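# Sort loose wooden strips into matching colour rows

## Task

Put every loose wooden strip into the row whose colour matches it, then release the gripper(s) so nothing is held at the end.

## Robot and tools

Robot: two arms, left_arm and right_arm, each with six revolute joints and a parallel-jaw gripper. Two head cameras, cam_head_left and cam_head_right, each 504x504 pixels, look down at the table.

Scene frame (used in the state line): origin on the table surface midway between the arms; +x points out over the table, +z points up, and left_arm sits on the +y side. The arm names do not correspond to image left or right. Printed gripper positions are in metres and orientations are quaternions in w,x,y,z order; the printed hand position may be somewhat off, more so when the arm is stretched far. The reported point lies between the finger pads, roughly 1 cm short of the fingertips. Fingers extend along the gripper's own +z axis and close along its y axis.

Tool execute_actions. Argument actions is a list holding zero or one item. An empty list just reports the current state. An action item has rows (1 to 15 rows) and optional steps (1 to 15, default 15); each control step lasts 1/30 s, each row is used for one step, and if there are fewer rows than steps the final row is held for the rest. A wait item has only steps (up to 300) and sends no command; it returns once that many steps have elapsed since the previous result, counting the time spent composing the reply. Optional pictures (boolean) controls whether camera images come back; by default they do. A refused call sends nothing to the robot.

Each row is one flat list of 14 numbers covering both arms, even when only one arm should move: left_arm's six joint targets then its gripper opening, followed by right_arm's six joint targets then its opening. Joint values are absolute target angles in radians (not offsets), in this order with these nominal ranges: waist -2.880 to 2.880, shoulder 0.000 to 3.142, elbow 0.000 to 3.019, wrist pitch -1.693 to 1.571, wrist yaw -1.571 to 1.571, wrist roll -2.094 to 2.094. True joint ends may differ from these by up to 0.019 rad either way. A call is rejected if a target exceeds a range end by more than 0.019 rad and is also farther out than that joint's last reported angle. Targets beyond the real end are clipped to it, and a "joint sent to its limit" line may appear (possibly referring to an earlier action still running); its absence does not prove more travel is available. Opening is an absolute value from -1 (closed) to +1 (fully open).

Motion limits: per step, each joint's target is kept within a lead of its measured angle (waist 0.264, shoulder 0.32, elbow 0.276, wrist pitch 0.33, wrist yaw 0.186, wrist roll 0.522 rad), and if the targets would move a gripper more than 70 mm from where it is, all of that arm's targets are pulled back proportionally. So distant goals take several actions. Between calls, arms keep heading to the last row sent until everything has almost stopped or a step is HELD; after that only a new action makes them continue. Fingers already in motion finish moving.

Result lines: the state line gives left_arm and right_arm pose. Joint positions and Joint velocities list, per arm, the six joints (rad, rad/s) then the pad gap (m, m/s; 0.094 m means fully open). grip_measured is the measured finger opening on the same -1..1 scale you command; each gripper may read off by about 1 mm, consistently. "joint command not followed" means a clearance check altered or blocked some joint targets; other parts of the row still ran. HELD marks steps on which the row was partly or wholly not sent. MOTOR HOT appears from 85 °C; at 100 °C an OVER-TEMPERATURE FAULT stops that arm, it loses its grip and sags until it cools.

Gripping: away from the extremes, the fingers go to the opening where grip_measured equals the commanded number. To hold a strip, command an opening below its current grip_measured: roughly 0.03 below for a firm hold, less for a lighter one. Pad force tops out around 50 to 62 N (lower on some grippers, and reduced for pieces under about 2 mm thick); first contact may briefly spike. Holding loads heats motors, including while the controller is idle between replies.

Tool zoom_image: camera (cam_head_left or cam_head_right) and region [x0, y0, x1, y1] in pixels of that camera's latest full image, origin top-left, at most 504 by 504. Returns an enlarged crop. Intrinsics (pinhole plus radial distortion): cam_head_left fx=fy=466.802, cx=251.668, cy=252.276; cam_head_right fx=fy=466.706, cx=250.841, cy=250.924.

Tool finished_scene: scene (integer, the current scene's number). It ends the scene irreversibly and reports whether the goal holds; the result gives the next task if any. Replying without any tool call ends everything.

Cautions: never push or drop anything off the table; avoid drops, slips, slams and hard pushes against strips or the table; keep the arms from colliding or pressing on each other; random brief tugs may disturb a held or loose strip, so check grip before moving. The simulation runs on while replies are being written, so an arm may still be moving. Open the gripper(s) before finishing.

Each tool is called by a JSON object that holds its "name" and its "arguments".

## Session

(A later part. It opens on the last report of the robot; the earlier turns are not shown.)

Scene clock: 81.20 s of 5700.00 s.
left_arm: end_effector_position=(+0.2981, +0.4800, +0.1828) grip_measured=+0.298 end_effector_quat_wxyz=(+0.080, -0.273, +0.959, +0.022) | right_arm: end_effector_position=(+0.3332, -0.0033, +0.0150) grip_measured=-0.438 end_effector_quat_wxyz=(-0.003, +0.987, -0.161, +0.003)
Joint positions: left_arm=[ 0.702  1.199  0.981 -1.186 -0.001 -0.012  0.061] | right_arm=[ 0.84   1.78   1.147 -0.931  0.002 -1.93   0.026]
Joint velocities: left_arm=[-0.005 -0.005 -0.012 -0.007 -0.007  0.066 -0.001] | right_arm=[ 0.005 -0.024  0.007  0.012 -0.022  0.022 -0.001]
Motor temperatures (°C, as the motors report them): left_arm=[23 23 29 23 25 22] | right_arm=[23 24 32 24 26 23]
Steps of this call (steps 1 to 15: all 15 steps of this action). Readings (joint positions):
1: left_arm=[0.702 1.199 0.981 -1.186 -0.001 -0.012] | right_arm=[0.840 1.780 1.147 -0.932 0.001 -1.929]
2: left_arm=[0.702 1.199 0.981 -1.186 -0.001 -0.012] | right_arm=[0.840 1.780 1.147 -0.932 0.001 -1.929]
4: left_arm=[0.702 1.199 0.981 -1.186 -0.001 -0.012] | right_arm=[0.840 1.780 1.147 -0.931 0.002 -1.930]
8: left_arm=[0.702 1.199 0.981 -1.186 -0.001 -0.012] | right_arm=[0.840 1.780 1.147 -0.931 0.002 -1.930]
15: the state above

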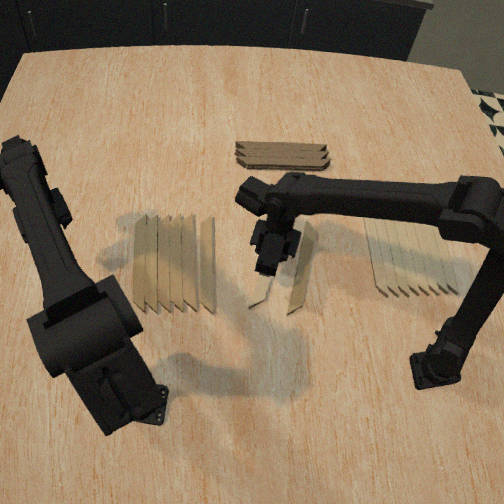

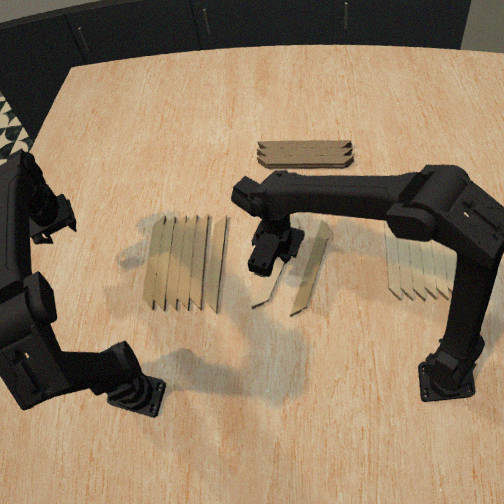

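{"name": "execute_actions", "arguments": {"actions": [{"rows":[[0.7,1.2,1.0,-1.2,0,0,0.3,0.837,1.55,1.1,-1.1,0,-1.94,-0.48]],"steps":8}], "pictures": false}}

{"name": "execute_actions", "arguments": {"actions": [{"rows":[[0.7,1.2,1.0,-1.2,0,0,0.3,0.41,1.44,0.81,-0.92,0,0.46,-0.48]]}], "pictures": false}}

{"name": "execute_actions", "arguments": {"actions": [{"steps":35}]}}

{"name": "zoom_image", "arguments": {"camera": "cam_head_left", "region": [310,180,470,320]}}

Scene clock: 85.63 s of 5700.00 s.
left_arm: end_effector_position=(+0.2981, +0.4800, +0.1828) grip_measured=+0.298 end_effector_quat_wxyz=(+0.080, -0.272, +0.959, +0.022) | right_arm: end_effector_position=(+0.3024, -0.0412, +0.0932) grip_measured=-0.438 end_effector_quat_wxyz=(-0.006, +0.987, -0.161, +0.004)
Joint positions: left_arm=[ 0.702  1.199  0.981 -1.186 -0.001 -0.012  0.061] | right_arm=[ 0.84   1.552  1.087 -1.091  0.002 -1.93   0.026]
Joint velocities: left_arm=[ 0.005 -0.005 -0.017  0.007  0.007 -0.007  0.001] | right_arm=[-0.015 -0.747  0.002  0.002  0.022  0.037 -0.   ]
Motor temperatures (°C, as the motors report them): left_arm=[23 23 29 23 25 22] | right_arm=[23 24 32 24 26 23]
Steps of this call (steps 1 to 15: the robot went on to your last target; steps 16 to 90: nothing new was sent; then 1.17 s passed at rest; steps 91 to 98: all 8 steps of this action). Readings (joint positions):
91: left_arm=[0.702 1.199 0.981 -1.186 -0.001 -0.012] | right_arm=[0.840 1.770 1.145 -0.947 0.002 -1.930]
92: left_arm=[0.702 1.199 0.981 -1.186 -0.001 -0.012] | right_arm=[0.840 1.753 1.134 -0.979 0.002 -1.930]
94: left_arm=[0.702 1.199 0.981 -1.186 -0.001 -0.012] | right_arm=[0.840 1.687 1.103 -1.042 0.002 -1.930]
98: the state above

Scene clock: 86.13 s of 5700.00 s.
left_arm: end_effector_position=(+0.2981, +0.4800, +0.1828) grip_measured=+0.298 end_effector_quat_wxyz=(+0.080, -0.272, +0.959, +0.022) | right_arm: end_effector_position=(+0.3466, -0.2296, +0.0408) grip_measured=-0.438 end_effector_quat_wxyz=(-0.002, -0.570, +0.821, -0.002)
Joint positions: left_arm=[ 0.702  1.199  0.981 -1.186 -0.001 -0.012  0.061] | right_arm=[ 0.382  1.44   0.8   -0.934  0.004 -0.783  0.026]
Joint velocities: left_arm=[ 0.015 -0.005 -0.022 -0.002 -0.066  0.007 -0.001] | right_arm=[ 0.19   0.005 -0.012  0.1   -0.11   2.835 -0.   ]
Motor temperatures (°C, as the motors report them): left_arm=[23 23 29 23 25 22] | right_arm=[23 24 32 24 26 23]
Steps of this call (steps 1 to 15: all 15 steps of this action). Readings (joint positions):
1: left_arm=[0.702 1.199 0.981 -1.186 -0.001 -0.012] | right_arm=[0.832 1.525 1.072 -1.071 -0.003 -1.891]
2: left_arm=[0.702 1.199 0.981 -1.186 -0.001 -0.012] | right_arm=[0.815 1.496 1.041 -1.038 -0.006 -1.842]
4: left_arm=[0.702 1.199 0.981 -1.186 -0.001 -0.012] | right_arm=[0.748 1.452 0.969 -0.999 -0.007 -1.740]
8: left_arm=[0.702 1.199 0.981 -1.186 -0.001 -0.012] | right_arm=[0.542 1.437 0.855 -0.955 -0.004 -1.473]
15: the state above

Scene clock: 87.30 s of 5700.00 s.
left_arm: end_effector_position=(+0.2981, +0.4800, +0.1828) grip_measured=+0.298 end_effector_quat_wxyz=(+0.080, -0.272, +0.959, +0.022) | right_arm: end_effector_position=(+0.3443, -0.2227, +0.0408) grip_measured=-0.438 end_effector_quat_wxyz=(+0.000, -0.002, +1.000, -0.001)
Joint positions: left_arm=[ 0.702  1.199  0.981 -1.186 -0.001 -0.012  0.061] | right_arm=[ 0.402  1.44   0.8   -0.93   0.002  0.447  0.026]
Joint velocities: left_arm=[-0.015 -0.005  0.017 -0.012 -0.11   0.066 -0.   ] | right_arm=[ 0.005 -0.015  0.022  0.002  0.022  0.007 -0.001]
Motor temperatures (°C, as the motors report them): left_arm=[23 23 29 23 25 22] | right_arm=[23 24 31 24 26 23]
Steps of this call (steps 1 to 35: the robot went on to your last target). Readings (joint positions):
1: left_arm=[0.702 1.199 0.981 -1.186 -0.001 -0.012] | right_arm=[0.388 1.440 0.800 -0.932 0.003 -0.684]
2: left_arm=[0.702 1.199 0.981 -1.186 -0.001 -0.012] | right_arm=[0.394 1.440 0.800 -0.931 0.002 -0.586]
4: left_arm=[0.702 1.199 0.981 -1.186 -0.001 -0.012] | right_arm=[0.400 1.440 0.800 -0.930 0.002 -0.390]
8: left_arm=[0.702 1.199 0.981 -1.186 -0.001 -0.012] | right_arm=[0.402 1.440 0.800 -0.930 0.002 0.003]
35: the state above

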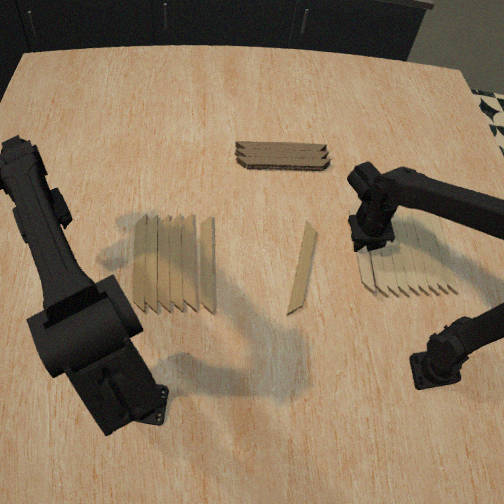

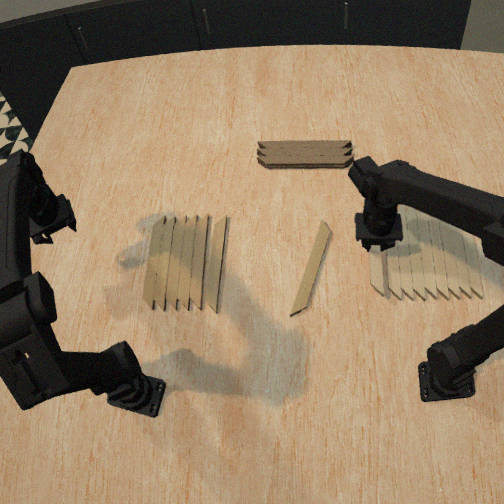

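Region (310, 180, 470, 320) of cam_head_left's 504x504 image, scaled by 3.150, with more detail than that image has; it fills the top 441 rows of this view, and the rest is white.

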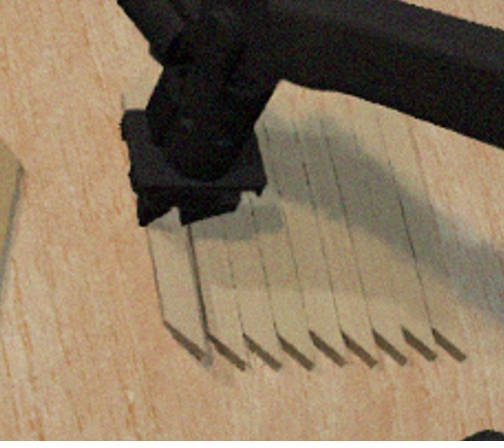

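{"name": "execute_actions", "arguments": {"actions": [{"rows":[[0.7,1.2,1.0,-1.2,0,0,0.3,0.41,1.475,0.76,-0.865,0,0.46,-0.48]]}]}}

{"name": "zoom_image", "arguments": {"camera": "cam_head_left", "region": [310,180,470,320]}}

Scene clock: 89.73 s of 5700.00 s.
left_arm: end_effector_position=(+0.2981, +0.4800, +0.1828) grip_measured=+0.298 end_effector_quat_wxyz=(+0.080, -0.272, +0.959, +0.022) | right_arm: end_effector_position=(+0.3346, -0.2273, +0.0181) grip_measured=-0.438 end_effector_quat_wxyz=(-0.008, -0.001, +1.000, -0.005)
Joint positions: left_arm=[ 0.702  1.199  0.981 -1.186 -0.001 -0.012  0.061] | right_arm=[ 0.402  1.471  0.757 -0.875  0.002  0.448  0.026]
Joint velocities: left_arm=[-0.015 -0.015 -0.012  0.012 -0.037  0.022 -0.   ] | right_arm=[ 0.015 -0.005 -0.002  0.007  0.007 -0.007  0.   ]
Motor temperatures (°C, as the motors report them): left_arm=[23 23 29 23 25 22] | right_arm=[23 24 31 24 26 23]
Steps of this call (steps 1 to 15: the robot went on to your last target; steps 16 to 58: nothing new was sent; steps 59 to 73: all 15 steps of this action). Readings (joint positions):
59: left_arm=[0.702 1.199 0.981 -1.186 -0.001 -0.012] | right_arm=[0.402 1.441 0.795 -0.919 0.002 0.448]
60: left_arm=[0.702 1.199 0.981 -1.186 -0.001 -0.012] | right_arm=[0.402 1.442 0.787 -0.899 0.002 0.448]
62: left_arm=[0.702 1.199 0.981 -1.186 -0.001 -0.012] | right_arm=[0.402 1.451 0.772 -0.882 0.002 0.448]
66: left_arm=[0.702 1.199 0.981 -1.186 -0.001 -0.012] | right_arm=[0.402 1.469 0.757 -0.879 0.002 0.448]
73: the state above

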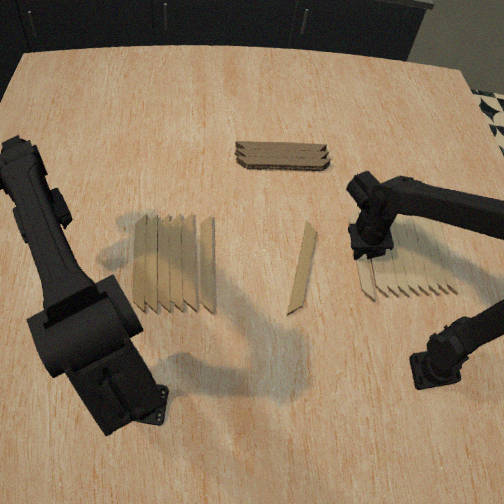

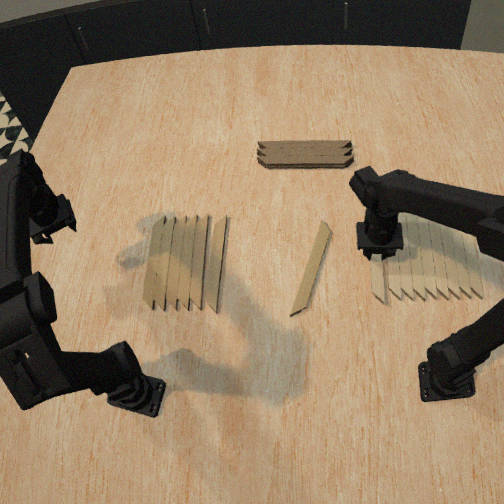

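Region (310, 180, 470, 320) of cam_head_left's 504x504 image, scaled by 3.150, with more detail than that image has; it fills the top 441 rows of this view, and the rest is white.

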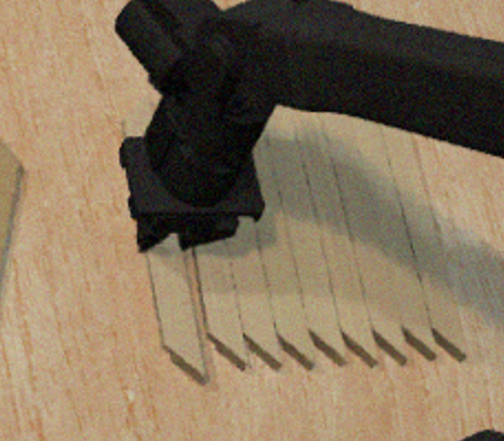

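{"name": "execute_actions", "arguments": {"actions": [{"rows":[[0.7,1.2,1.0,-1.2,0,0,0.3,0.39,1.49,0.76,-0.82,0,0.45,-0.48]],"steps":10}], "pictures": false}}

{"name": "execute_actions", "arguments": {"actions": [{"rows":[[0.7,1.2,1.0,-1.2,0,0,0.3,0.39,1.49,0.76,-0.82,0,0.45,-0.33]],"steps":8}], "pictures": false}}

{"name": "execute_actions", "arguments": {"actions": [{"rows":[[0.7,1.2,1.0,-1.2,0,0,0.3,0.39,1.45,0.95,-1,0,0.45,-0.33]],"steps":8}], "pictures": false}}

{"name": "execute_actions", "arguments": {"actions": [{"rows":[[0.7,1.2,1.0,-1.2,0,0,0.3,0.676,1.61,1.07,-0.96,0,1.03,0.3]]}], "pictures": false}}

{"name": "execute_actions", "arguments": {"actions": [{"steps":10}]}}

Scene clock: 95.83 s of 5700.00 s.
left_arm: end_effector_position=(+0.2981, +0.4800, +0.1828) grip_measured=+0.298 end_effector_quat_wxyz=(+0.080, -0.272, +0.959, +0.022) | right_arm: end_effector_position=(+0.3433, -0.2231, +0.0157) grip_measured=-0.438 end_effector_quat_wxyz=(+0.008, -0.001, +1.000, +0.003)
Joint positions: left_arm=[ 0.702  1.199  0.981 -1.186 -0.001 -0.012  0.061] | right_arm=[ 0.402  1.477  0.755 -0.831  0.002  0.448  0.026]
Joint velocities: left_arm=[ 0.015 -0.015 -0.002 -0.017 -0.007  0.037 -0.   ] | right_arm=[ 0.005  0.005  0.007 -0.012  0.007  0.051  0.   ]
Motor temperatures (°C, as the motors report them): left_arm=[23 23 30 23 25 22] | right_arm=[23 24 31 24 26 23]
Steps of this call (steps 1 to 15: the robot went on to your last target; steps 16 to 90: nothing new was sent; then 2.77 s passed at rest; steps 91 to 100: all 10 steps of this action). Readings (joint positions):
91: left_arm=[0.702 1.199 0.981 -1.186 -0.001 -0.012] | right_arm=[0.402 1.471 0.756 -0.868 0.002 0.448]
92: left_arm=[0.702 1.199 0.981 -1.186 -0.001 -0.012] | right_arm=[0.402 1.472 0.755 -0.855 0.002 0.448]
94: left_arm=[0.702 1.199 0.981 -1.186 -0.001 -0.012] | right_arm=[0.402 1.475 0.755 -0.837 0.002 0.448]
98: left_arm=[0.702 1.199 0.981 -1.186 -0.001 -0.012] | right_arm=[0.402 1.477 0.755 -0.831 0.002 0.448]
100: the state above

Scene clock: 96.10 s of 5700.00 s.
left_arm: end_effector_position=(+0.2981, +0.4800, +0.1828) grip_measured=+0.298 end_effector_quat_wxyz=(+0.080, -0.272, +0.959, +0.022) | right_arm: end_effector_position=(+0.3433, -0.2231, +0.0157) grip_measured=-0.333 end_effector_quat_wxyz=(+0.008, -0.001, +1.000, +0.003)
Joint positions: left_arm=[ 0.702  1.199  0.981 -1.186 -0.001 -0.012  0.061] | right_arm=[ 0.402  1.477  0.755 -0.831  0.002  0.448  0.031]
Joint velocities: left_arm=[-0.005 -0.005  0.012 -0.007 -0.022 -0.007 -0.001] | right_arm=[-0.005 -0.015 -0.007  0.002 -0.051  0.051  0.   ]
Motor temperatures (°C, as the motors report them): left_arm=[23 23 30 23 25 22] | right_arm=[23 24 31 24 26 23]
Steps of this call (steps 1 to 8: all 8 steps of this action). Readings (joint positions):
1: left_arm=[0.702 1.199 0.981 -1.186 -0.001 -0.012] | right_arm=[0.402 1.477 0.755 -0.831 0.002 0.448]
2: left_arm=[0.702 1.199 0.981 -1.186 -0.001 -0.012] | right_arm=[0.402 1.477 0.755 -0.831 0.002 0.448]
4: left_arm=[0.702 1.199 0.981 -1.186 -0.001 -0.012] | right_arm=[0.402 1.477 0.755 -0.831 0.002 0.448]
8: the state above

Scene clock: 96.37 s of 5700.00 s.
left_arm: end_effector_position=(+0.2981, +0.4800, +0.1828) grip_measured=+0.298 end_effector_quat_wxyz=(+0.080, -0.272, +0.959, +0.022) | right_arm: end_effector_position=(+0.3827, -0.2041, +0.0725) grip_measured=-0.333 end_effector_quat_wxyz=(+0.023, -0.001, +1.000, +0.010)
Joint positions: left_arm=[ 0.702  1.199  0.981 -1.186 -0.001 -0.012  0.061] | right_arm=[ 0.402  1.464  0.924 -0.982  0.002  0.448  0.031]
Joint velocities: left_arm=[ 0.005 -0.005 -0.007  0.007 -0.022  0.037 -0.001] | right_arm=[-0.015 -0.181  0.227 -0.007 -0.081  0.022 -0.   ]
Motor temperatures (°C, as the motors report them): left_arm=[23 23 30 23 25 22] | right_arm=[23 24 31 24 26 23]
Steps of this call (steps 1 to 8: all 8 steps of this action). Readings (joint positions):
1: left_arm=[0.702 1.199 0.981 -1.186 -0.001 -0.012] | right_arm=[0.402 1.477 0.768 -0.859 0.002 0.448]
2: left_arm=[0.702 1.199 0.981 -1.186 -0.001 -0.012] | right_arm=[0.402 1.479 0.789 -0.907 0.002 0.448]
4: left_arm=[0.702 1.199 0.981 -1.186 -0.001 -0.012] | right_arm=[0.402 1.477 0.845 -0.964 0.002 0.448]
8: the state above

Scene clock: 96.87 s of 5700.00 s.
left_arm: end_effector_position=(+0.2981, +0.4800, +0.1828) grip_measured=+0.298 end_effector_quat_wxyz=(+0.080, -0.272, +0.959, +0.022) | right_arm: end_effector_position=(+0.3522, -0.0794, +0.0502) grip_measured=+0.297 end_effector_quat_wxyz=(+0.008, +0.122, +0.992, +0.011)
Joint positions: left_arm=[ 0.702  1.199  0.981 -1.186 -0.001 -0.012  0.061] | right_arm=[ 0.693  1.619  1.038 -0.962 -0.002  0.986  0.061]
Joint velocities: left_arm=[-0.005 -0.015  0.017  0.007 -0.007  0.037 -0.001] | right_arm=[-0.132 -0.015 -0.012 -0.007 -0.037  0.271 -0.   ]
Motor temperatures (°C, as the motors report them): left_arm=[23 23 30 23 25 22] | right_arm=[23 24 31 24 26 23]
Steps of this call (steps 1 to 15: all 15 steps of this action). Readings (joint positions):
1: left_arm=[0.702 1.199 0.981 -1.186 -0.001 -0.012] | right_arm=[0.412 1.464 0.935 -0.982 0.006 0.495]
2: left_arm=[0.702 1.199 0.981 -1.186 -0.001 -0.012] | right_arm=[0.434 1.472 0.948 -0.982 0.008 0.552]
4: left_arm=[0.702 1.199 0.981 -1.186 -0.001 -0.012] | right_arm=[0.509 1.504 0.980 -0.979 0.008 0.664]
8: left_arm=[0.702 1.199 0.981 -1.186 -0.001 -0.012] | right_arm=[0.668 1.591 1.035 -0.965 -0.002 0.865]
15: the state above

Scene clock: 97.20 s of 5700.00 s.
left_arm: end_effector_position=(+0.2981, +0.4800, +0.1828) grip_measured=+0.298 end_effector_quat_wxyz=(+0.080, -0.272, +0.959, +0.022) | right_arm: end_effector_position=(+0.3548, -0.0824, +0.0502) grip_measured=+0.297 end_effector_quat_wxyz=(+0.008, +0.140, +0.990, +0.011)
Joint positions: left_arm=[ 0.702  1.199  0.981 -1.186 -0.001 -0.012  0.061] | right_arm=[ 0.684  1.619  1.038 -0.962 -0.002  1.015  0.061]
Joint velocities: left_arm=[-0.005 -0.005 -0.002  0.002  0.007  0.051  0.001] | right_arm=[ 0.005 -0.015 -0.002 -0.017 -0.051 -0.007 -0.   ]
Motor temperatures (°C, as the motors report them): left_arm=[23 23 30 23 25 22] | right_arm=[23 24 31 24 26 23]
Steps of this call (steps 1 to 10: the robot went on to your last target). Readings (joint positions):
1: left_arm=[0.702 1.199 0.981 -1.186 -0.001 -0.012] | right_arm=[0.689 1.619 1.038 -0.962 -0.002 0.992]
2: left_arm=[0.702 1.199 0.981 -1.186 -0.001 -0.012] | right_arm=[0.687 1.619 1.038 -0.962 -0.002 0.998]
4: left_arm=[0.702 1.199 0.981 -1.186 -0.001 -0.012] | right_arm=[0.684 1.619 1.038 -0.962 -0.002 1.005]
8: left_arm=[0.702 1.199 0.981 -1.186 -0.001 -0.012] | right_arm=[0.684 1.619 1.038 -0.962 -0.002 1.013]
10: the state above

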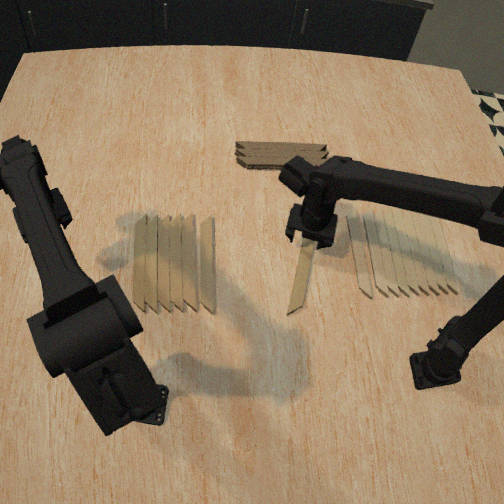

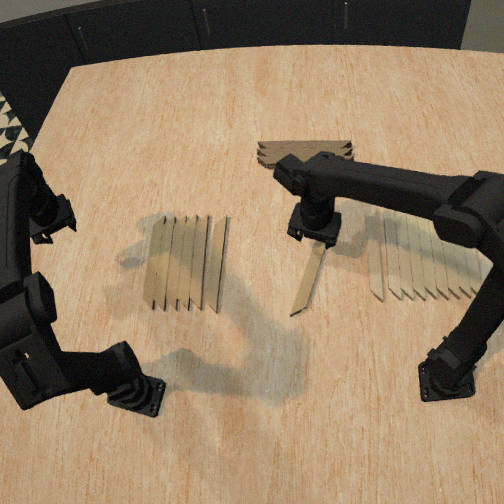

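{"name": "execute_actions", "arguments": {"actions": [{"rows":[[0.7,1.2,1.0,-1.2,0,0,0.3,0.676,1.64,1.0,-0.92,0,1.03,0.3],[0.7,1.2,1.0,-1.2,0,0,0.3,0.676,1.64,1.0,-0.92,0,1.03,0.3],[0.7,1.2,1.0,-1.2,0,0,0.3,0.676,1.64,1.0,-0.92,0,1.03,0.3],[0.7,1.2,1.0,-1.2,0,0,0.3,0.676,1.68,0.975,-0.87,0,1.03,0.3]]}], "pictures": false}}

{"name": "execute_actions", "arguments": {"actions": [{"rows":[[0.7,1.2,1.0,-1.2,0,0,0.3,0.676,1.68,0.975,-0.87,0,1.03,-0.48]]}], "pictures": false}}

{"name": "execute_actions", "arguments": {"actions": [{"rows":[[0.7,1.2,1.0,-1.2,0,0,0.3,0.676,1.68,1.2,-1.05,0,1.03,-0.48]],"steps":8}], "pictures": false}}

{"name": "execute_actions", "arguments": {"actions": [{"rows":[[0.7,1.2,1.0,-1.2,0,0,0.3,1.03,1.91,1.45,-1.05,0,-2.075,-0.48]]}], "pictures": false}}

{"name": "execute_actions", "arguments": {"actions": [{"steps":40}]}}

Scene clock: 107.13 s of 5700.00 s.
left_arm: end_effector_position=(+0.2981, +0.4800, +0.1828) grip_measured=+0.298 end_effector_quat_wxyz=(+0.080, -0.272, +0.959, +0.022) | right_arm: end_effector_position=(+0.3465, -0.0900, +0.0143) grip_measured=+0.297 end_effector_quat_wxyz=(+0.003, +0.143, +0.990, +0.004)
Joint positions: left_arm=[ 0.702  1.199  0.981 -1.186 -0.001 -0.012  0.061] | right_arm=[ 0.684  1.663  0.979 -0.878 -0.001  1.02   0.061]
Joint velocities: left_arm=[-0.005 -0.005 -0.012 -0.002  0.081 -0.007 -0.   ] | right_arm=[-0.005 -0.005  0.012  0.007  0.037 -0.022 -0.001]
Motor temperatures (°C, as the motors report them): left_arm=[23 23 30 23 25 22] | right_arm=[23 24 31 24 26 23]
Steps of this call (steps 1 to 30: the robot went on to your last target; steps 31 to 90: nothing new was sent; then 6.43 s passed at rest; steps 91 to 105: all 15 steps of this action). Readings (joint positions):
91: left_arm=[0.702 1.199 0.981 -1.186 -0.001 -0.012] | right_arm=[0.684 1.619 1.034 -0.955 -0.002 1.018]
92: left_arm=[0.702 1.199 0.981 -1.186 -0.001 -0.012] | right_arm=[0.684 1.619 1.027 -0.943 -0.002 1.018]
94: left_arm=[0.702 1.199 0.981 -1.186 -0.001 -0.012] | right_arm=[0.684 1.623 1.009 -0.923 -0.002 1.018]
98: left_arm=[0.702 1.199 0.981 -1.186 -0.001 -0.012] | right_arm=[0.684 1.657 0.979 -0.886 -0.002 1.018]
105: the state above

Scene clock: 107.63 s of 5700.00 s.
left_arm: end_effector_position=(+0.2981, +0.4800, +0.1828) grip_measured=+0.298 end_effector_quat_wxyz=(+0.080, -0.272, +0.959, +0.022) | right_arm: end_effector_position=(+0.3473, -0.0907, +0.0143) grip_measured=-0.438 end_effector_quat_wxyz=(+0.005, +0.143, +0.990, +0.003)
Joint positions: left_arm=[ 0.702  1.199  0.981 -1.186 -0.001 -0.012  0.061] | right_arm=[ 0.684  1.663  0.979 -0.877  0.004  1.02   0.026]
Joint velocities: left_arm=[-0.005  0.005  0.002  0.002  0.007 -0.037 -0.003] | right_arm=[-0.015 -0.024 -0.012 -0.007 -0.037  0.037 -0.001]
Motor temperatures (°C, as the motors report them): left_arm=[23 23 30 23 25 22] | right_arm=[23 24 31 24 26 23]
Steps of this call (steps 1 to 15: all 15 steps of this action). Readings (joint positions):
1: left_arm=[0.702 1.199 0.981 -1.186 -0.001 -0.012] | right_arm=[0.684 1.663 0.979 -0.878 0.001 1.020]
2: left_arm=[0.702 1.199 0.981 -1.186 -0.001 -0.012] | right_arm=[0.684 1.663 0.979 -0.878 0.004 1.020]
4: left_arm=[0.702 1.199 0.981 -1.186 -0.001 -0.012] | right_arm=[0.684 1.663 0.979 -0.877 0.004 1.020]
8: left_arm=[0.702 1.199 0.981 -1.186 -0.001 -0.012] | right_arm=[0.684 1.663 0.979 -0.877 0.004 1.020]
15: the state above

Scene clock: 107.90 s of 5700.00 s.
left_arm: end_effector_position=(+0.2981, +0.4800, +0.1828) grip_measured=+0.298 end_effector_quat_wxyz=(+0.080, -0.272, +0.959, +0.022) | right_arm: end_effector_position=(+0.3850, -0.0565, +0.0686) grip_measured=-0.438 end_effector_quat_wxyz=(+0.012, +0.143, +0.990, +0.012)
Joint positions: left_arm=[ 0.702  1.199  0.981 -1.186 -0.001 -0.012  0.061] | right_arm=[ 0.684  1.681  1.176 -1.031  0.003  1.02   0.026]
Joint velocities: left_arm=[ 0.005 -0.005 -0.007  0.002 -0.007 -0.066  0.   ] | right_arm=[-0.015 -0.034  0.271 -0.017  0.022 -0.007  0.   ]
Motor temperatures (°C, as the motors report them): left_arm=[23 23 30 23 25 22] | right_arm=[23 24 31 24 26 23]
Steps of this call (steps 1 to 8: all 8 steps of this action). Readings (joint positions):
1: left_arm=[0.702 1.199 0.981 -1.186 -0.001 -0.012] | right_arm=[0.684 1.664 0.995 -0.908 0.004 1.020]
2: left_arm=[0.702 1.199 0.981 -1.186 -0.001 -0.012] | right_arm=[0.684 1.672 1.023 -0.959 0.003 1.020]
4: left_arm=[0.702 1.199 0.981 -1.186 -0.001 -0.012] | right_arm=[0.684 1.683 1.089 -1.015 0.003 1.020]
8: the state above

Scene clock: 108.40 s of 5700.00 s.
left_arm: end_effector_position=(+0.2981, +0.4800, +0.1828) grip_measured=+0.298 end_effector_quat_wxyz=(+0.080, -0.272, +0.959, +0.022) | right_arm: end_effector_position=(+0.2750, +0.1228, +0.0305) grip_measured=-0.438 end_effector_quat_wxyz=(+0.007, -0.524, +0.852, +0.006)
Joint positions: left_arm=[ 0.702  1.199  0.981 -1.186 -0.001 -0.012  0.061] | right_arm=[ 1.066  1.917  1.405 -1.039 -0.003  0.012  0.026]
Joint velocities: left_arm=[-0.005 -0.005 -0.002 -0.012 -0.066  0.037  0.001] | right_arm=[ 0.249  0.044 -0.017 -0.081  0.3   -2.762  0.   ]
Motor temperatures (°C, as the motors report them): left_arm=[23 23 30 23 25 22] | right_arm=[23 24 31 24 26 23]
Steps of this call (steps 1 to 15: all 15 steps of this action). Readings (joint positions):
1: left_arm=[0.702 1.199 0.981 -1.186 -0.001 -0.012] | right_arm=[0.690 1.686 1.190 -1.034 0.006 0.989]
2: left_arm=[0.702 1.199 0.981 -1.186 -0.001 -0.012] | right_arm=[0.701 1.697 1.211 -1.038 0.007 0.947]
4: left_arm=[0.702 1.199 0.981 -1.186 -0.001 -0.012] | right_arm=[0.746 1.737 1.261 -1.038 0.007 0.863]
8: left_arm=[0.702 1.199 0.981 -1.186 -0.001 -0.012] | right_arm=[0.873 1.819 1.335 -1.038 0.007 0.664]
15: the state above

Scene clock: 109.73 s of 5700.00 s.
left_arm: end_effector_position=(+0.2981, +0.4800, +0.1828) grip_measured=+0.298 end_effector_quat_wxyz=(+0.080, -0.272, +0.959, +0.022) | right_arm: end_effector_position=(+0.2914, +0.1149, +0.0313) grip_measured=-0.438 end_effector_quat_wxyz=(-0.009, +1.000, +0.001, +0.004)
Joint positions: left_arm=[ 0.702  1.199  0.981 -1.186 -0.001 -0.012  0.061] | right_arm=[ 1.034  1.917  1.407 -1.041 -0.001 -2.061  0.026]
Joint velocities: left_arm=[-0.015 -0.005 -0.002 -0.007 -0.022 -0.037 -0.001] | right_arm=[-0.005 -0.005  0.017 -0.007  0.051 -0.037 -0.   ]
Motor temperatures (°C, as the motors report them): left_arm=[23 23 30 23 25 22] | right_arm=[23 25 31 24 26 23]
Steps of this call (steps 1 to 40: the robot went on to your last target). Readings (joint positions):
1: left_arm=[0.702 1.199 0.981 -1.186 -0.001 -0.012] | right_arm=[1.070 1.917 1.405 -1.040 -0.002 -0.086]
2: left_arm=[0.702 1.199 0.981 -1.186 -0.001 -0.012] | right_arm=[1.070 1.917 1.406 -1.040 -0.002 -0.185]
4: left_arm=[0.702 1.199 0.981 -1.186 -0.001 -0.012] | right_arm=[1.061 1.917 1.407 -1.040 -0.002 -0.382]
8: left_arm=[0.702 1.199 0.981 -1.186 -0.001 -0.012] | right_arm=[1.039 1.917 1.407 -1.041 -0.002 -0.775]
40: the state above

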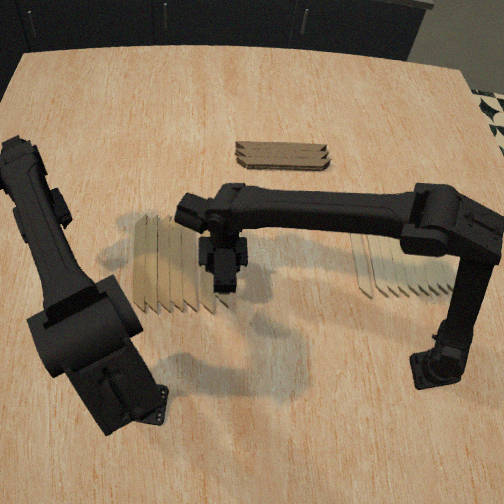

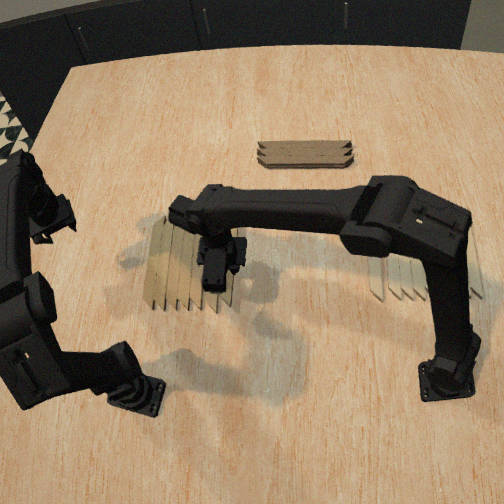

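{"name": "execute_actions", "arguments": {"actions": [{"rows":[[0.7,1.2,1.0,-1.2,0,0,0.3,1.055,1.955,1.42,-1.04,0,-2.035,-0.48]]}]}}

{"name": "zoom_image", "arguments": {"camera": "cam_head_right", "region": [130,190,290,330]}}

Scene clock: 112.60 s of 5700.00 s.
left_arm: end_effector_position=(+0.2981, +0.4800, +0.1828) grip_measured=+0.298 end_effector_quat_wxyz=(+0.080, -0.272, +0.959, +0.022) | right_arm: end_effector_position=(+0.2853, +0.1149, +0.0172) grip_measured=-0.438 end_effector_quat_wxyz=(+0.003, +1.000, -0.001, -0.002)
Joint positions: left_arm=[ 0.702  1.199  0.981 -1.186 -0.001 -0.012  0.061] | right_arm=[ 1.044  1.944  1.407 -1.041 -0.001 -2.048  0.026]
Joint velocities: left_arm=[-0.005 -0.005  0.007 -0.012 -0.037  0.022 -0.001] | right_arm=[-0.015  0.005  0.002 -0.027 -0.051 -0.095  0.   ]
Motor temperatures (°C, as the motors report them): left_arm=[23 23 30 23 25 22] | right_arm=[23 25 32 24 26 23]
Steps of this call (steps 1 to 30: the robot went on to your last target; steps 31 to 71: nothing new was sent; steps 72 to 86: all 15 steps of this action). Readings (joint positions):
72: left_arm=[0.702 1.199 0.981 -1.186 -0.001 -0.012] | right_arm=[1.034 1.918 1.407 -1.041 -0.001 -2.061]
73: left_arm=[0.702 1.199 0.981 -1.186 -0.001 -0.012] | right_arm=[1.035 1.920 1.407 -1.041 -0.001 -2.058]
75: left_arm=[0.702 1.199 0.981 -1.186 -0.001 -0.012] | right_arm=[1.038 1.926 1.407 -1.041 -0.001 -2.054]
79: left_arm=[0.702 1.199 0.981 -1.186 -0.001 -0.012] | right_arm=[1.043 1.940 1.407 -1.041 -0.001 -2.049]
86: the state above

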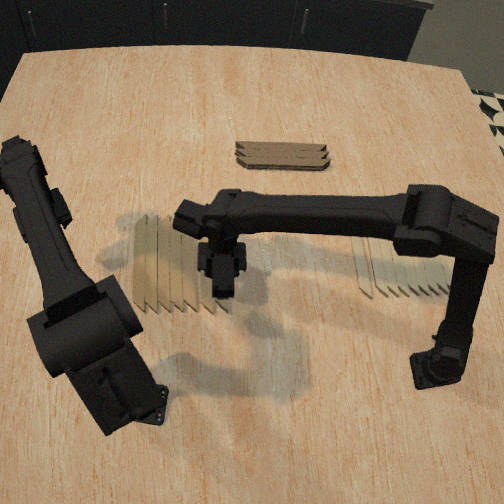

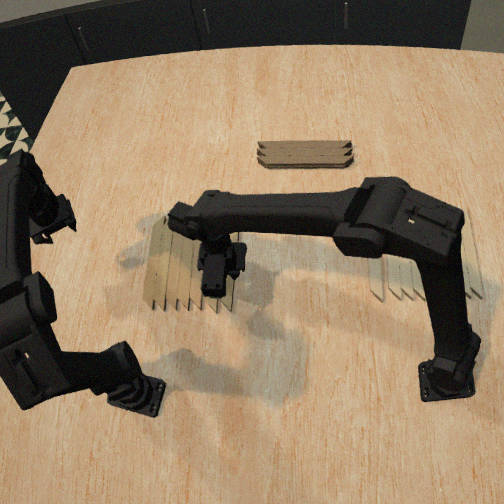

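Region (130, 190, 290, 330) of cam_head_right's 504x504 image, scaled by 3.150, with more detail than that image has; it fills the top 441 rows of this view, and the rest is white.

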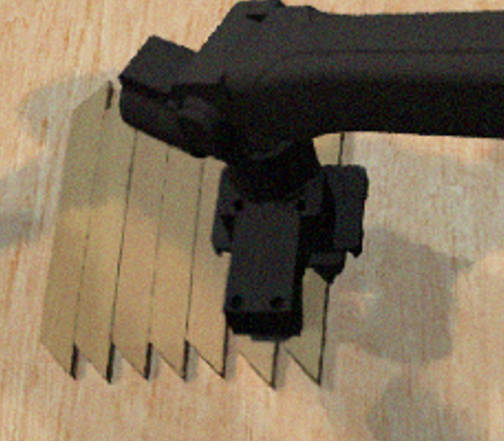

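{"name": "execute_actions", "arguments": {"actions": [{"rows":[[0.7,1.2,1.0,-1.2,0,0,1,1.055,1.955,1.42,-1.04,0,-2.035,-0.33]],"steps":8}], "pictures": false}}

{"name": "execute_actions", "arguments": {"actions": [{"rows":[[0.7,1.2,1.0,-1.2,0,1,1,1.055,1.75,1.4,-1.15,0,-2.035,-0.33]],"steps":8}], "pictures": false}}

{"name": "execute_actions", "arguments": {"actions": [{"rows":[[0.3,1.4,1.0,-1.1,0,1.05,1,0.56,1.45,0.85,-0.95,0,-1.09,1]]}]}}

{"name": "execute_actions", "arguments": {"actions": [{"rows":[[-0.46,1.5,1.0,-1.05,0,1.05,1,0.56,1.45,0.85,-0.95,0,-1.09,1]]}], "pictures": false}}

{"name": "execute_actions", "arguments": {"actions": [{"rows":[[-0.46,1.56,0.95,-0.94,0,1.05,1,0.56,1.49,0.815,-0.89,0,-1.09,1]]}], "pictures": false}}

{"name": "execute_actions", "arguments": {"actions": [{"rows":[[-0.46,1.605,0.92,-0.88,0,1.05,1,0.56,1.525,0.79,-0.84,0,-1.09,1]]}]}}

Scene clock: 119.37 s of 5700.00 s.
left_arm: end_effector_position=(+0.2981, +0.4800, +0.1828) grip_measured=+1.000 end_effector_quat_wxyz=(+0.080, -0.272, +0.959, +0.022) | right_arm: end_effector_position=(+0.2854, +0.1148, +0.0172) grip_measured=-0.333 end_effector_quat_wxyz=(+0.003, +1.000, -0.001, -0.002)
Joint positions: left_arm=[ 0.702  1.199  0.981 -1.186 -0.001 -0.012  0.094] | right_arm=[ 1.044  1.944  1.407 -1.041 -0.    -2.046  0.031]
Joint velocities: left_arm=[ 0.005 -0.005  0.002 -0.002 -0.051  0.051  0.   ] | right_arm=[-0.005  0.005 -0.007 -0.012 -0.037 -0.037  0.001]
Motor temperatures (°C, as the motors report them): left_arm=[23 23 30 23 25 22] | right_arm=[23 25 31 24 26 23]
Steps of this call (steps 1 to 15: the robot went on to your last target; steps 16 to 90: nothing new was sent; then 3.50 s passed at rest; steps 91 to 98: all 8 steps of this action). Readings (joint positions):
91: left_arm=[0.702 1.199 0.981 -1.186 -0.001 -0.012] | right_arm=[1.044 1.944 1.407 -1.041 -0.000 -2.047]
92: left_arm=[0.702 1.199 0.981 -1.186 -0.001 -0.012] | right_arm=[1.044 1.944 1.407 -1.041 -0.000 -2.047]
94: left_arm=[0.702 1.199 0.981 -1.186 -0.001 -0.012] | right_arm=[1.044 1.944 1.407 -1.041 -0.000 -2.047]
98: the state above

Scene clock: 119.63 s of 5700.00 s.
left_arm: end_effector_position=(+0.2981, +0.4800, +0.1828) grip_measured=+1.000 end_effector_quat_wxyz=(+0.067, +0.085, +0.993, +0.049) | right_arm: end_effector_position=(+0.2764, +0.0974, +0.0948) grip_measured=-0.333 end_effector_quat_wxyz=(-0.018, +1.000, -0.001, +0.009)
Joint positions: left_arm=[ 0.702  1.199  0.981 -1.186 -0.001  0.714  0.094] | right_arm=[ 1.044  1.78   1.387 -1.137 -0.    -2.046  0.031]
Joint velocities: left_arm=[ 0.015 -0.005 -0.007 -0.022  0.022  1.897  0.   ] | right_arm=[-0.024 -0.757  0.012 -0.061 -0.051 -0.022 -0.001]
Motor temperatures (°C, as the motors report them): left_arm=[23 23 30 23 25 22] | right_arm=[23 25 31 24 26 23]
Steps of this call (steps 1 to 8: all 8 steps of this action). Readings (joint positions):
1: left_arm=[0.702 1.199 0.981 -1.186 -0.001 0.067] | right_arm=[1.044 1.937 1.406 -1.051 -0.000 -2.046]
2: left_arm=[0.702 1.199 0.981 -1.186 -0.001 0.166] | right_arm=[1.044 1.926 1.401 -1.071 -0.000 -2.046]
4: left_arm=[0.702 1.199 0.981 -1.186 -0.001 0.362] | right_arm=[1.044 1.886 1.389 -1.107 -0.000 -2.046]
8: the state above

Scene clock: 120.13 s of 5700.00 s.
left_arm: end_effector_position=(+0.3692, +0.3384, +0.1100) grip_measured=+1.000 end_effector_quat_wxyz=(+0.013, +0.435, +0.900, +0.006) | right_arm: end_effector_position=(+0.3318, -0.1693, +0.0546) grip_measured=+1.000 end_effector_quat_wxyz=(-0.003, +0.812, -0.583, +0.003)
Joint positions: left_arm=[ 0.279  1.413  0.982 -1.112  0.003  1.019  0.094] | right_arm=[ 0.551  1.45   0.855 -0.967  0.004 -1.296  0.094]
Joint velocities: left_arm=[ 0.259 -0.044 -0.012 -0.002 -0.022  0.081  0.   ] | right_arm=[-0.601  0.044 -0.637 -0.007  0.037  1.326  0.   ]
Motor temperatures (°C, as the motors report them): left_arm=[23 23 30 23 25 22] | right_arm=[23 25 31 24 26 23]
Steps of this call (steps 1 to 15: all 15 steps of this action). Readings (joint positions):
1: left_arm=[0.690 1.206 0.981 -1.183 -0.006 0.754] | right_arm=[1.038 1.748 1.372 -1.119 -0.003 -2.013]
2: left_arm=[0.661 1.220 0.982 -1.171 -0.008 0.785] | right_arm=[1.027 1.708 1.339 -1.087 -0.004 -1.970]
4: left_arm=[0.571 1.270 0.982 -1.149 -0.008 0.840] | right_arm=[0.981 1.623 1.258 -1.048 -0.005 -1.883]
8: left_arm=[0.351 1.378 0.982 -1.118 -0.002 0.941] | right_arm=[0.830 1.493 1.097 -1.005 -0.005 -1.710]
15: the state above

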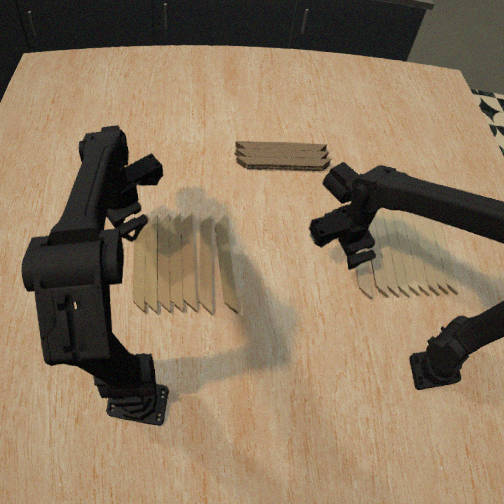

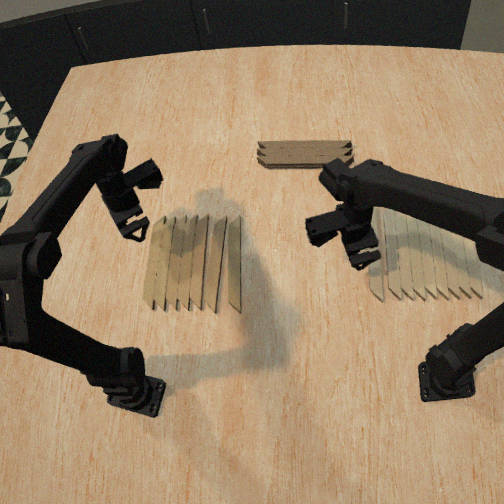

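Scene clock: 120.63 s of 5700.00 s.
left_arm: end_effector_position=(+0.3028, +0.0572, +0.0822) grip_measured=+1.000 end_effector_quat_wxyz=(+0.003, +0.743, +0.669, -0.002) | right_arm: end_effector_position=(+0.3234, -0.1753, +0.0453) grip_measured=+1.000 end_effector_quat_wxyz=(+0.007, +0.753, -0.657, -0.001)
Joint positions: left_arm=[-0.482  1.489  0.982 -1.06   0.005  1.034  0.094] | right_arm=[ 0.549  1.454  0.829 -0.959  0.002 -1.108  0.094]
Joint velocities: left_arm=[-0.884 -0.005  0.002  0.002  0.081  0.051  0.   ] | right_arm=[-0.005 -0.024 -0.002 -0.022 -0.007  0.037  0.   ]
Motor temperatures (°C, as the motors report them): left_arm=[23 23 30 23 25 22] | right_arm=[23 25 31 24 26 23]
Steps of this call (steps 1 to 15: all 15 steps of this action). Readings (joint positions):
1: left_arm=[0.273 1.415 0.982 -1.108 -0.004 1.020] | right_arm=[0.537 1.453 0.839 -0.967 0.005 -1.257]
2: left_arm=[0.249 1.420 0.982 -1.099 -0.007 1.021] | right_arm=[0.534 1.454 0.831 -0.967 0.005 -1.225]
4: left_arm=[0.160 1.437 0.982 -1.085 -0.007 1.022] | right_arm=[0.539 1.454 0.829 -0.965 0.003 -1.181]
8: left_arm=[-0.077 1.475 0.982 -1.069 -0.005 1.025] | right_arm=[0.549 1.454 0.829 -0.960 0.002 -1.134]
15: the state above

Scene clock: 121.13 s of 5700.00 s.
left_arm: end_effector_position=(+0.3120, +0.0627, +0.0447) grip_measured=+1.000 end_effector_quat_wxyz=(+0.002, +0.737, +0.676, -0.000) | right_arm: end_effector_position=(+0.3286, -0.1718, +0.0330) grip_measured=+1.000 end_effector_quat_wxyz=(-0.003, +0.751, -0.660, +0.002)
Joint positions: left_arm=[-0.459  1.556  0.944 -0.954  0.001  1.038  0.094] | right_arm=[ 0.549  1.48   0.817 -0.901  0.002 -1.102  0.094]
Joint velocities: left_arm=[ 0.005 -0.024 -0.002 -0.012 -0.051 -0.022  0.   ] | right_arm=[-0.005 -0.024 -0.022 -0.027  0.022 -0.007  0.   ]
Motor temperatures (°C, as the motors report them): left_arm=[23 23 30 23 25 22] | right_arm=[23 25 31 24 26 23]
Steps of this call (steps 1 to 15: all 15 steps of this action). Readings (joint positions):
1: left_arm=[-0.504 1.492 0.977 -1.040 0.006 1.036] | right_arm=[0.549 1.455 0.828 -0.948 0.002 -1.107]
2: left_arm=[-0.510 1.497 0.971 -1.006 0.006 1.037] | right_arm=[0.549 1.457 0.824 -0.930 0.002 -1.106]
4: left_arm=[-0.500 1.520 0.962 -0.970 0.005 1.037] | right_arm=[0.549 1.466 0.822 -0.909 0.002 -1.104]
8: left_arm=[-0.464 1.554 0.947 -0.956 0.001 1.037] | right_arm=[0.549 1.479 0.818 -0.901 0.002 -1.103]
15: the state above

Scene clock: 121.63 s of 5700.00 s.
left_arm: end_effector_position=(+0.3103, +0.0639, +0.0220) grip_measured=+1.000 end_effector_quat_wxyz=(-0.001, +0.737, +0.676, -0.001) | right_arm: end_effector_position=(+0.3260, -0.1733, +0.0140) grip_measured=+1.000 end_effector_quat_wxyz=(-0.000, +0.751, -0.660, +0.001)
Joint positions: left_arm=[-0.459  1.594  0.916 -0.895  0.001  1.038  0.094] | right_arm=[ 0.55   1.515  0.792 -0.848  0.002 -1.101  0.094]
Joint velocities: left_arm=[ 0.005 -0.005  0.002  0.012 -0.037 -0.007  0.   ] | right_arm=[-0.024  0.015 -0.007 -0.022  0.022 -0.007  0.   ]
Motor temperatures (°C, as the motors report them): left_arm=[23 23 30 23 25 22] | right_arm=[23 25 31 24 26 23]
Steps of this call (steps 1 to 15: all 15 steps of this action). Readings (joint positions):
1: left_arm=[-0.459 1.558 0.940 -0.942 0.001 1.038] | right_arm=[0.549 1.481 0.814 -0.890 0.002 -1.102]
2: left_arm=[-0.459 1.560 0.936 -0.923 0.001 1.038] | right_arm=[0.549 1.484 0.809 -0.874 0.002 -1.102]
4: left_arm=[-0.459 1.573 0.928 -0.903 0.001 1.038] | right_arm=[0.549 1.496 0.801 -0.857 0.002 -1.101]
8: left_arm=[-0.459 1.593 0.918 -0.896 0.001 1.038] | right_arm=[0.550 1.515 0.792 -0.851 0.002 -1.101]
15: the state above

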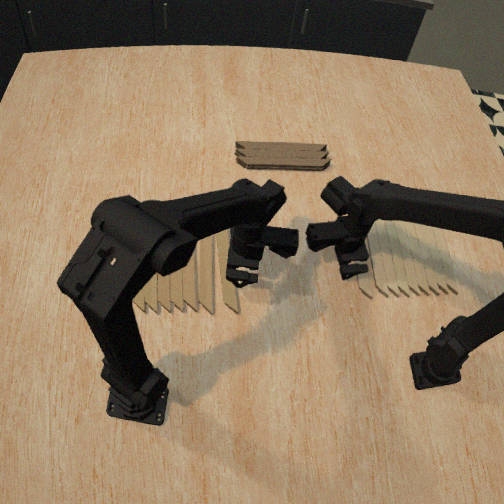

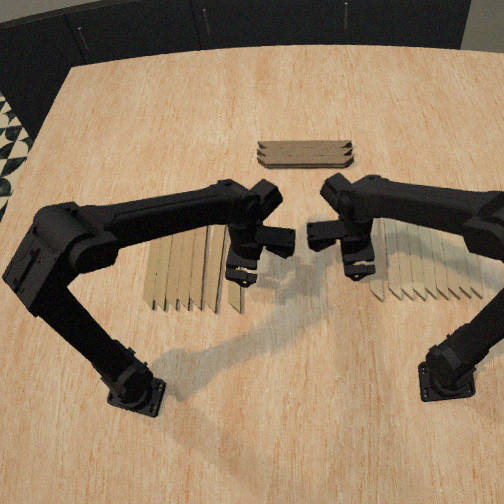

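{"name": "execute_actions", "arguments": {"actions": [{"rows":[[-0.40,1.61,0.915,-0.89,0,1.05,1,0.47,1.515,0.80,-0.85,0,-1.09,1]]}], "pictures": false}}

{"name": "execute_actions", "arguments": {"actions": [{"rows":[[-0.345,1.6,0.9,-0.91,0,1.06,1,0.415,1.515,0.80,-0.86,0,-1.09,1]]}]}}

{"name": "zoom_image", "arguments": {"camera": "cam_head_right", "region": [130,190,500,330]}}

Scene clock: 125.77 s of 5700.00 s.
left_arm: end_effector_position=(+0.3237, +0.0839, +0.0220) grip_measured=+1.000 end_effector_quat_wxyz=(-0.001, +0.716, +0.698, -0.001) | right_arm: end_effector_position=(+0.3403, -0.1960, +0.0140) grip_measured=+1.000 end_effector_quat_wxyz=(-0.000, +0.725, -0.688, -0.000)
Joint positions: left_arm=[-0.398  1.594  0.916 -0.895  0.002  1.038  0.094] | right_arm=[ 0.473  1.515  0.792 -0.848 -0.001 -1.101  0.094]
Joint velocities: left_arm=[ 0.005 -0.005 -0.027  0.007  0.007 -0.051  0.   ] | right_arm=[-0.005 -0.005  0.017 -0.027 -0.051 -0.081  0.   ]
Motor temperatures (°C, as the motors report them): left_arm=[23 23 30 23 25 22] | right_arm=[23 25 31 24 26 23]
Steps of this call (steps 1 to 15: the robot went on to your last target; steps 16 to 90: nothing new was sent; then 0.63 s passed at rest; steps 91 to 105: all 15 steps of this action). Readings (joint positions):
91: left_arm=[-0.455 1.594 0.916 -0.895 0.002 1.038] | right_arm=[0.545 1.515 0.792 -0.848 -0.001 -1.101]
92: left_arm=[-0.448 1.594 0.916 -0.895 0.002 1.038] | right_arm=[0.534 1.515 0.792 -0.848 -0.003 -1.101]
94: left_arm=[-0.425 1.594 0.916 -0.895 0.002 1.038] | right_arm=[0.503 1.515 0.792 -0.848 -0.003 -1.101]
98: left_arm=[-0.398 1.594 0.916 -0.895 0.002 1.038] | right_arm=[0.473 1.515 0.792 -0.848 -0.001 -1.101]
105: the state above

Scene clock: 126.27 s of 5700.00 s.
left_arm: end_effector_position=(+0.3298, +0.1015, +0.0202) grip_measured=+1.000 end_effector_quat_wxyz=(-0.004, +0.703, +0.711, -0.003) | right_arm: end_effector_position=(+0.3481, -0.2111, +0.0140) grip_measured=+1.000 end_effector_quat_wxyz=(-0.000, +0.708, -0.706, -0.001)
Joint positions: left_arm=[-0.351  1.593  0.908 -0.895  0.004  1.049  0.094] | right_arm=[ 0.424  1.515  0.792 -0.849 -0.002 -1.101  0.094]
Joint velocities: left_arm=[ 0.005  0.024  0.007  0.002 -0.022 -0.007  0.   ] | right_arm=[-0.015  0.015  0.012 -0.007  0.007 -0.007  0.   ]
Motor temperatures (°C, as the motors report them): left_arm=[23 23 30 23 25 22] | right_arm=[23 25 31 24 26 23]
Steps of this call (steps 1 to 15: all 15 steps of this action). Readings (joint positions):
1: left_arm=[-0.394 1.594 0.915 -0.895 0.002 1.040] | right_arm=[0.470 1.515 0.792 -0.848 -0.002 -1.101]
2: left_arm=[-0.388 1.594 0.912 -0.895 0.002 1.041] | right_arm=[0.463 1.515 0.792 -0.849 -0.003 -1.101]
4: left_arm=[-0.370 1.593 0.910 -0.895 0.005 1.045] | right_arm=[0.443 1.515 0.792 -0.849 -0.003 -1.101]
8: left_arm=[-0.351 1.593 0.908 -0.895 0.004 1.048] | right_arm=[0.424 1.515 0.792 -0.849 -0.003 -1.101]
15: the state above

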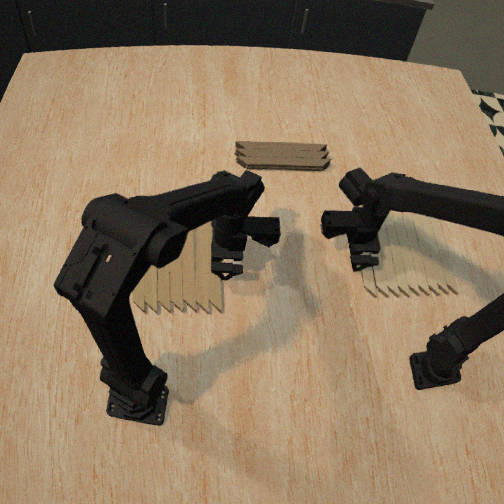

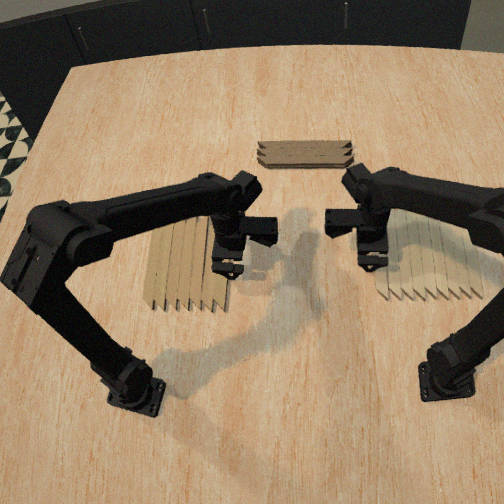

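Region (130, 190, 500, 330) of cam_head_right's 504x504 image, scaled by 1.362, with more detail than that image has; it fills the top 191 rows of this view, and the rest is white.

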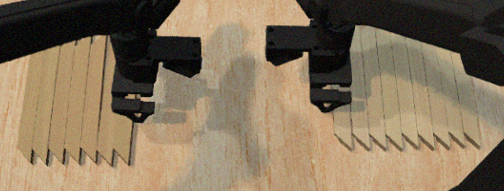

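{"name": "execute_actions", "arguments": {"actions": [{"rows":[[-0.38,1.45,0.92,-0.95,0,1.06,1,0.45,1.38,0.82,-0.9,0,-1.09,1]]}], "pictures": false}}

{"name": "finished_scene", "arguments": {"scene": 1}}

Scene clock: 128.37 s of 5700.00 s.
left_arm: end_effector_position=(+0.3253, +0.0933, +0.0771) grip_measured=+1.000 end_effector_quat_wxyz=(+0.051, +0.711, +0.701, +0.012) | right_arm: end_effector_position=(+0.3487, -0.2052, +0.0634) grip_measured=+1.000 end_effector_quat_wxyz=(-0.051, +0.712, -0.700, +0.015)
Joint positions: left_arm=[-0.375  1.433  0.902 -0.936  0.002  1.049  0.094] | right_arm=[ 0.439  1.366  0.792 -0.891 -0.001 -1.101  0.094]
Joint velocities: left_arm=[-0.005  0.024 -0.002 -0.002 -0.007  0.022  0.   ] | right_arm=[-0.005  0.005  0.007 -0.002 -0.007 -0.007  0.   ]
Motor temperatures (°C, as the motors report them): left_arm=[23 23 30 23 25 22] | right_arm=[23 25 31 24 26 23]
Steps of this call (steps 1 to 15: the robot went on to your last target; steps 16 to 48: nothing new was sent; steps 49 to 63: all 15 steps of this action). Readings (joint positions):
49: left_arm=[-0.352 1.584 0.908 -0.900 0.003 1.049] | right_arm=[0.425 1.507 0.792 -0.855 -0.002 -1.101]
50: left_arm=[-0.355 1.566 0.905 -0.913 0.002 1.049] | right_arm=[0.427 1.491 0.792 -0.870 -0.001 -1.101]
52: left_arm=[-0.365 1.512 0.902 -0.932 0.002 1.049] | right_arm=[0.433 1.442 0.792 -0.885 -0.001 -1.101]
56: left_arm=[-0.375 1.431 0.902 -0.935 0.002 1.049] | right_arm=[0.439 1.366 0.792 -0.890 -0.001 -1.101]
63: the state above

The scene is finished: the task was done.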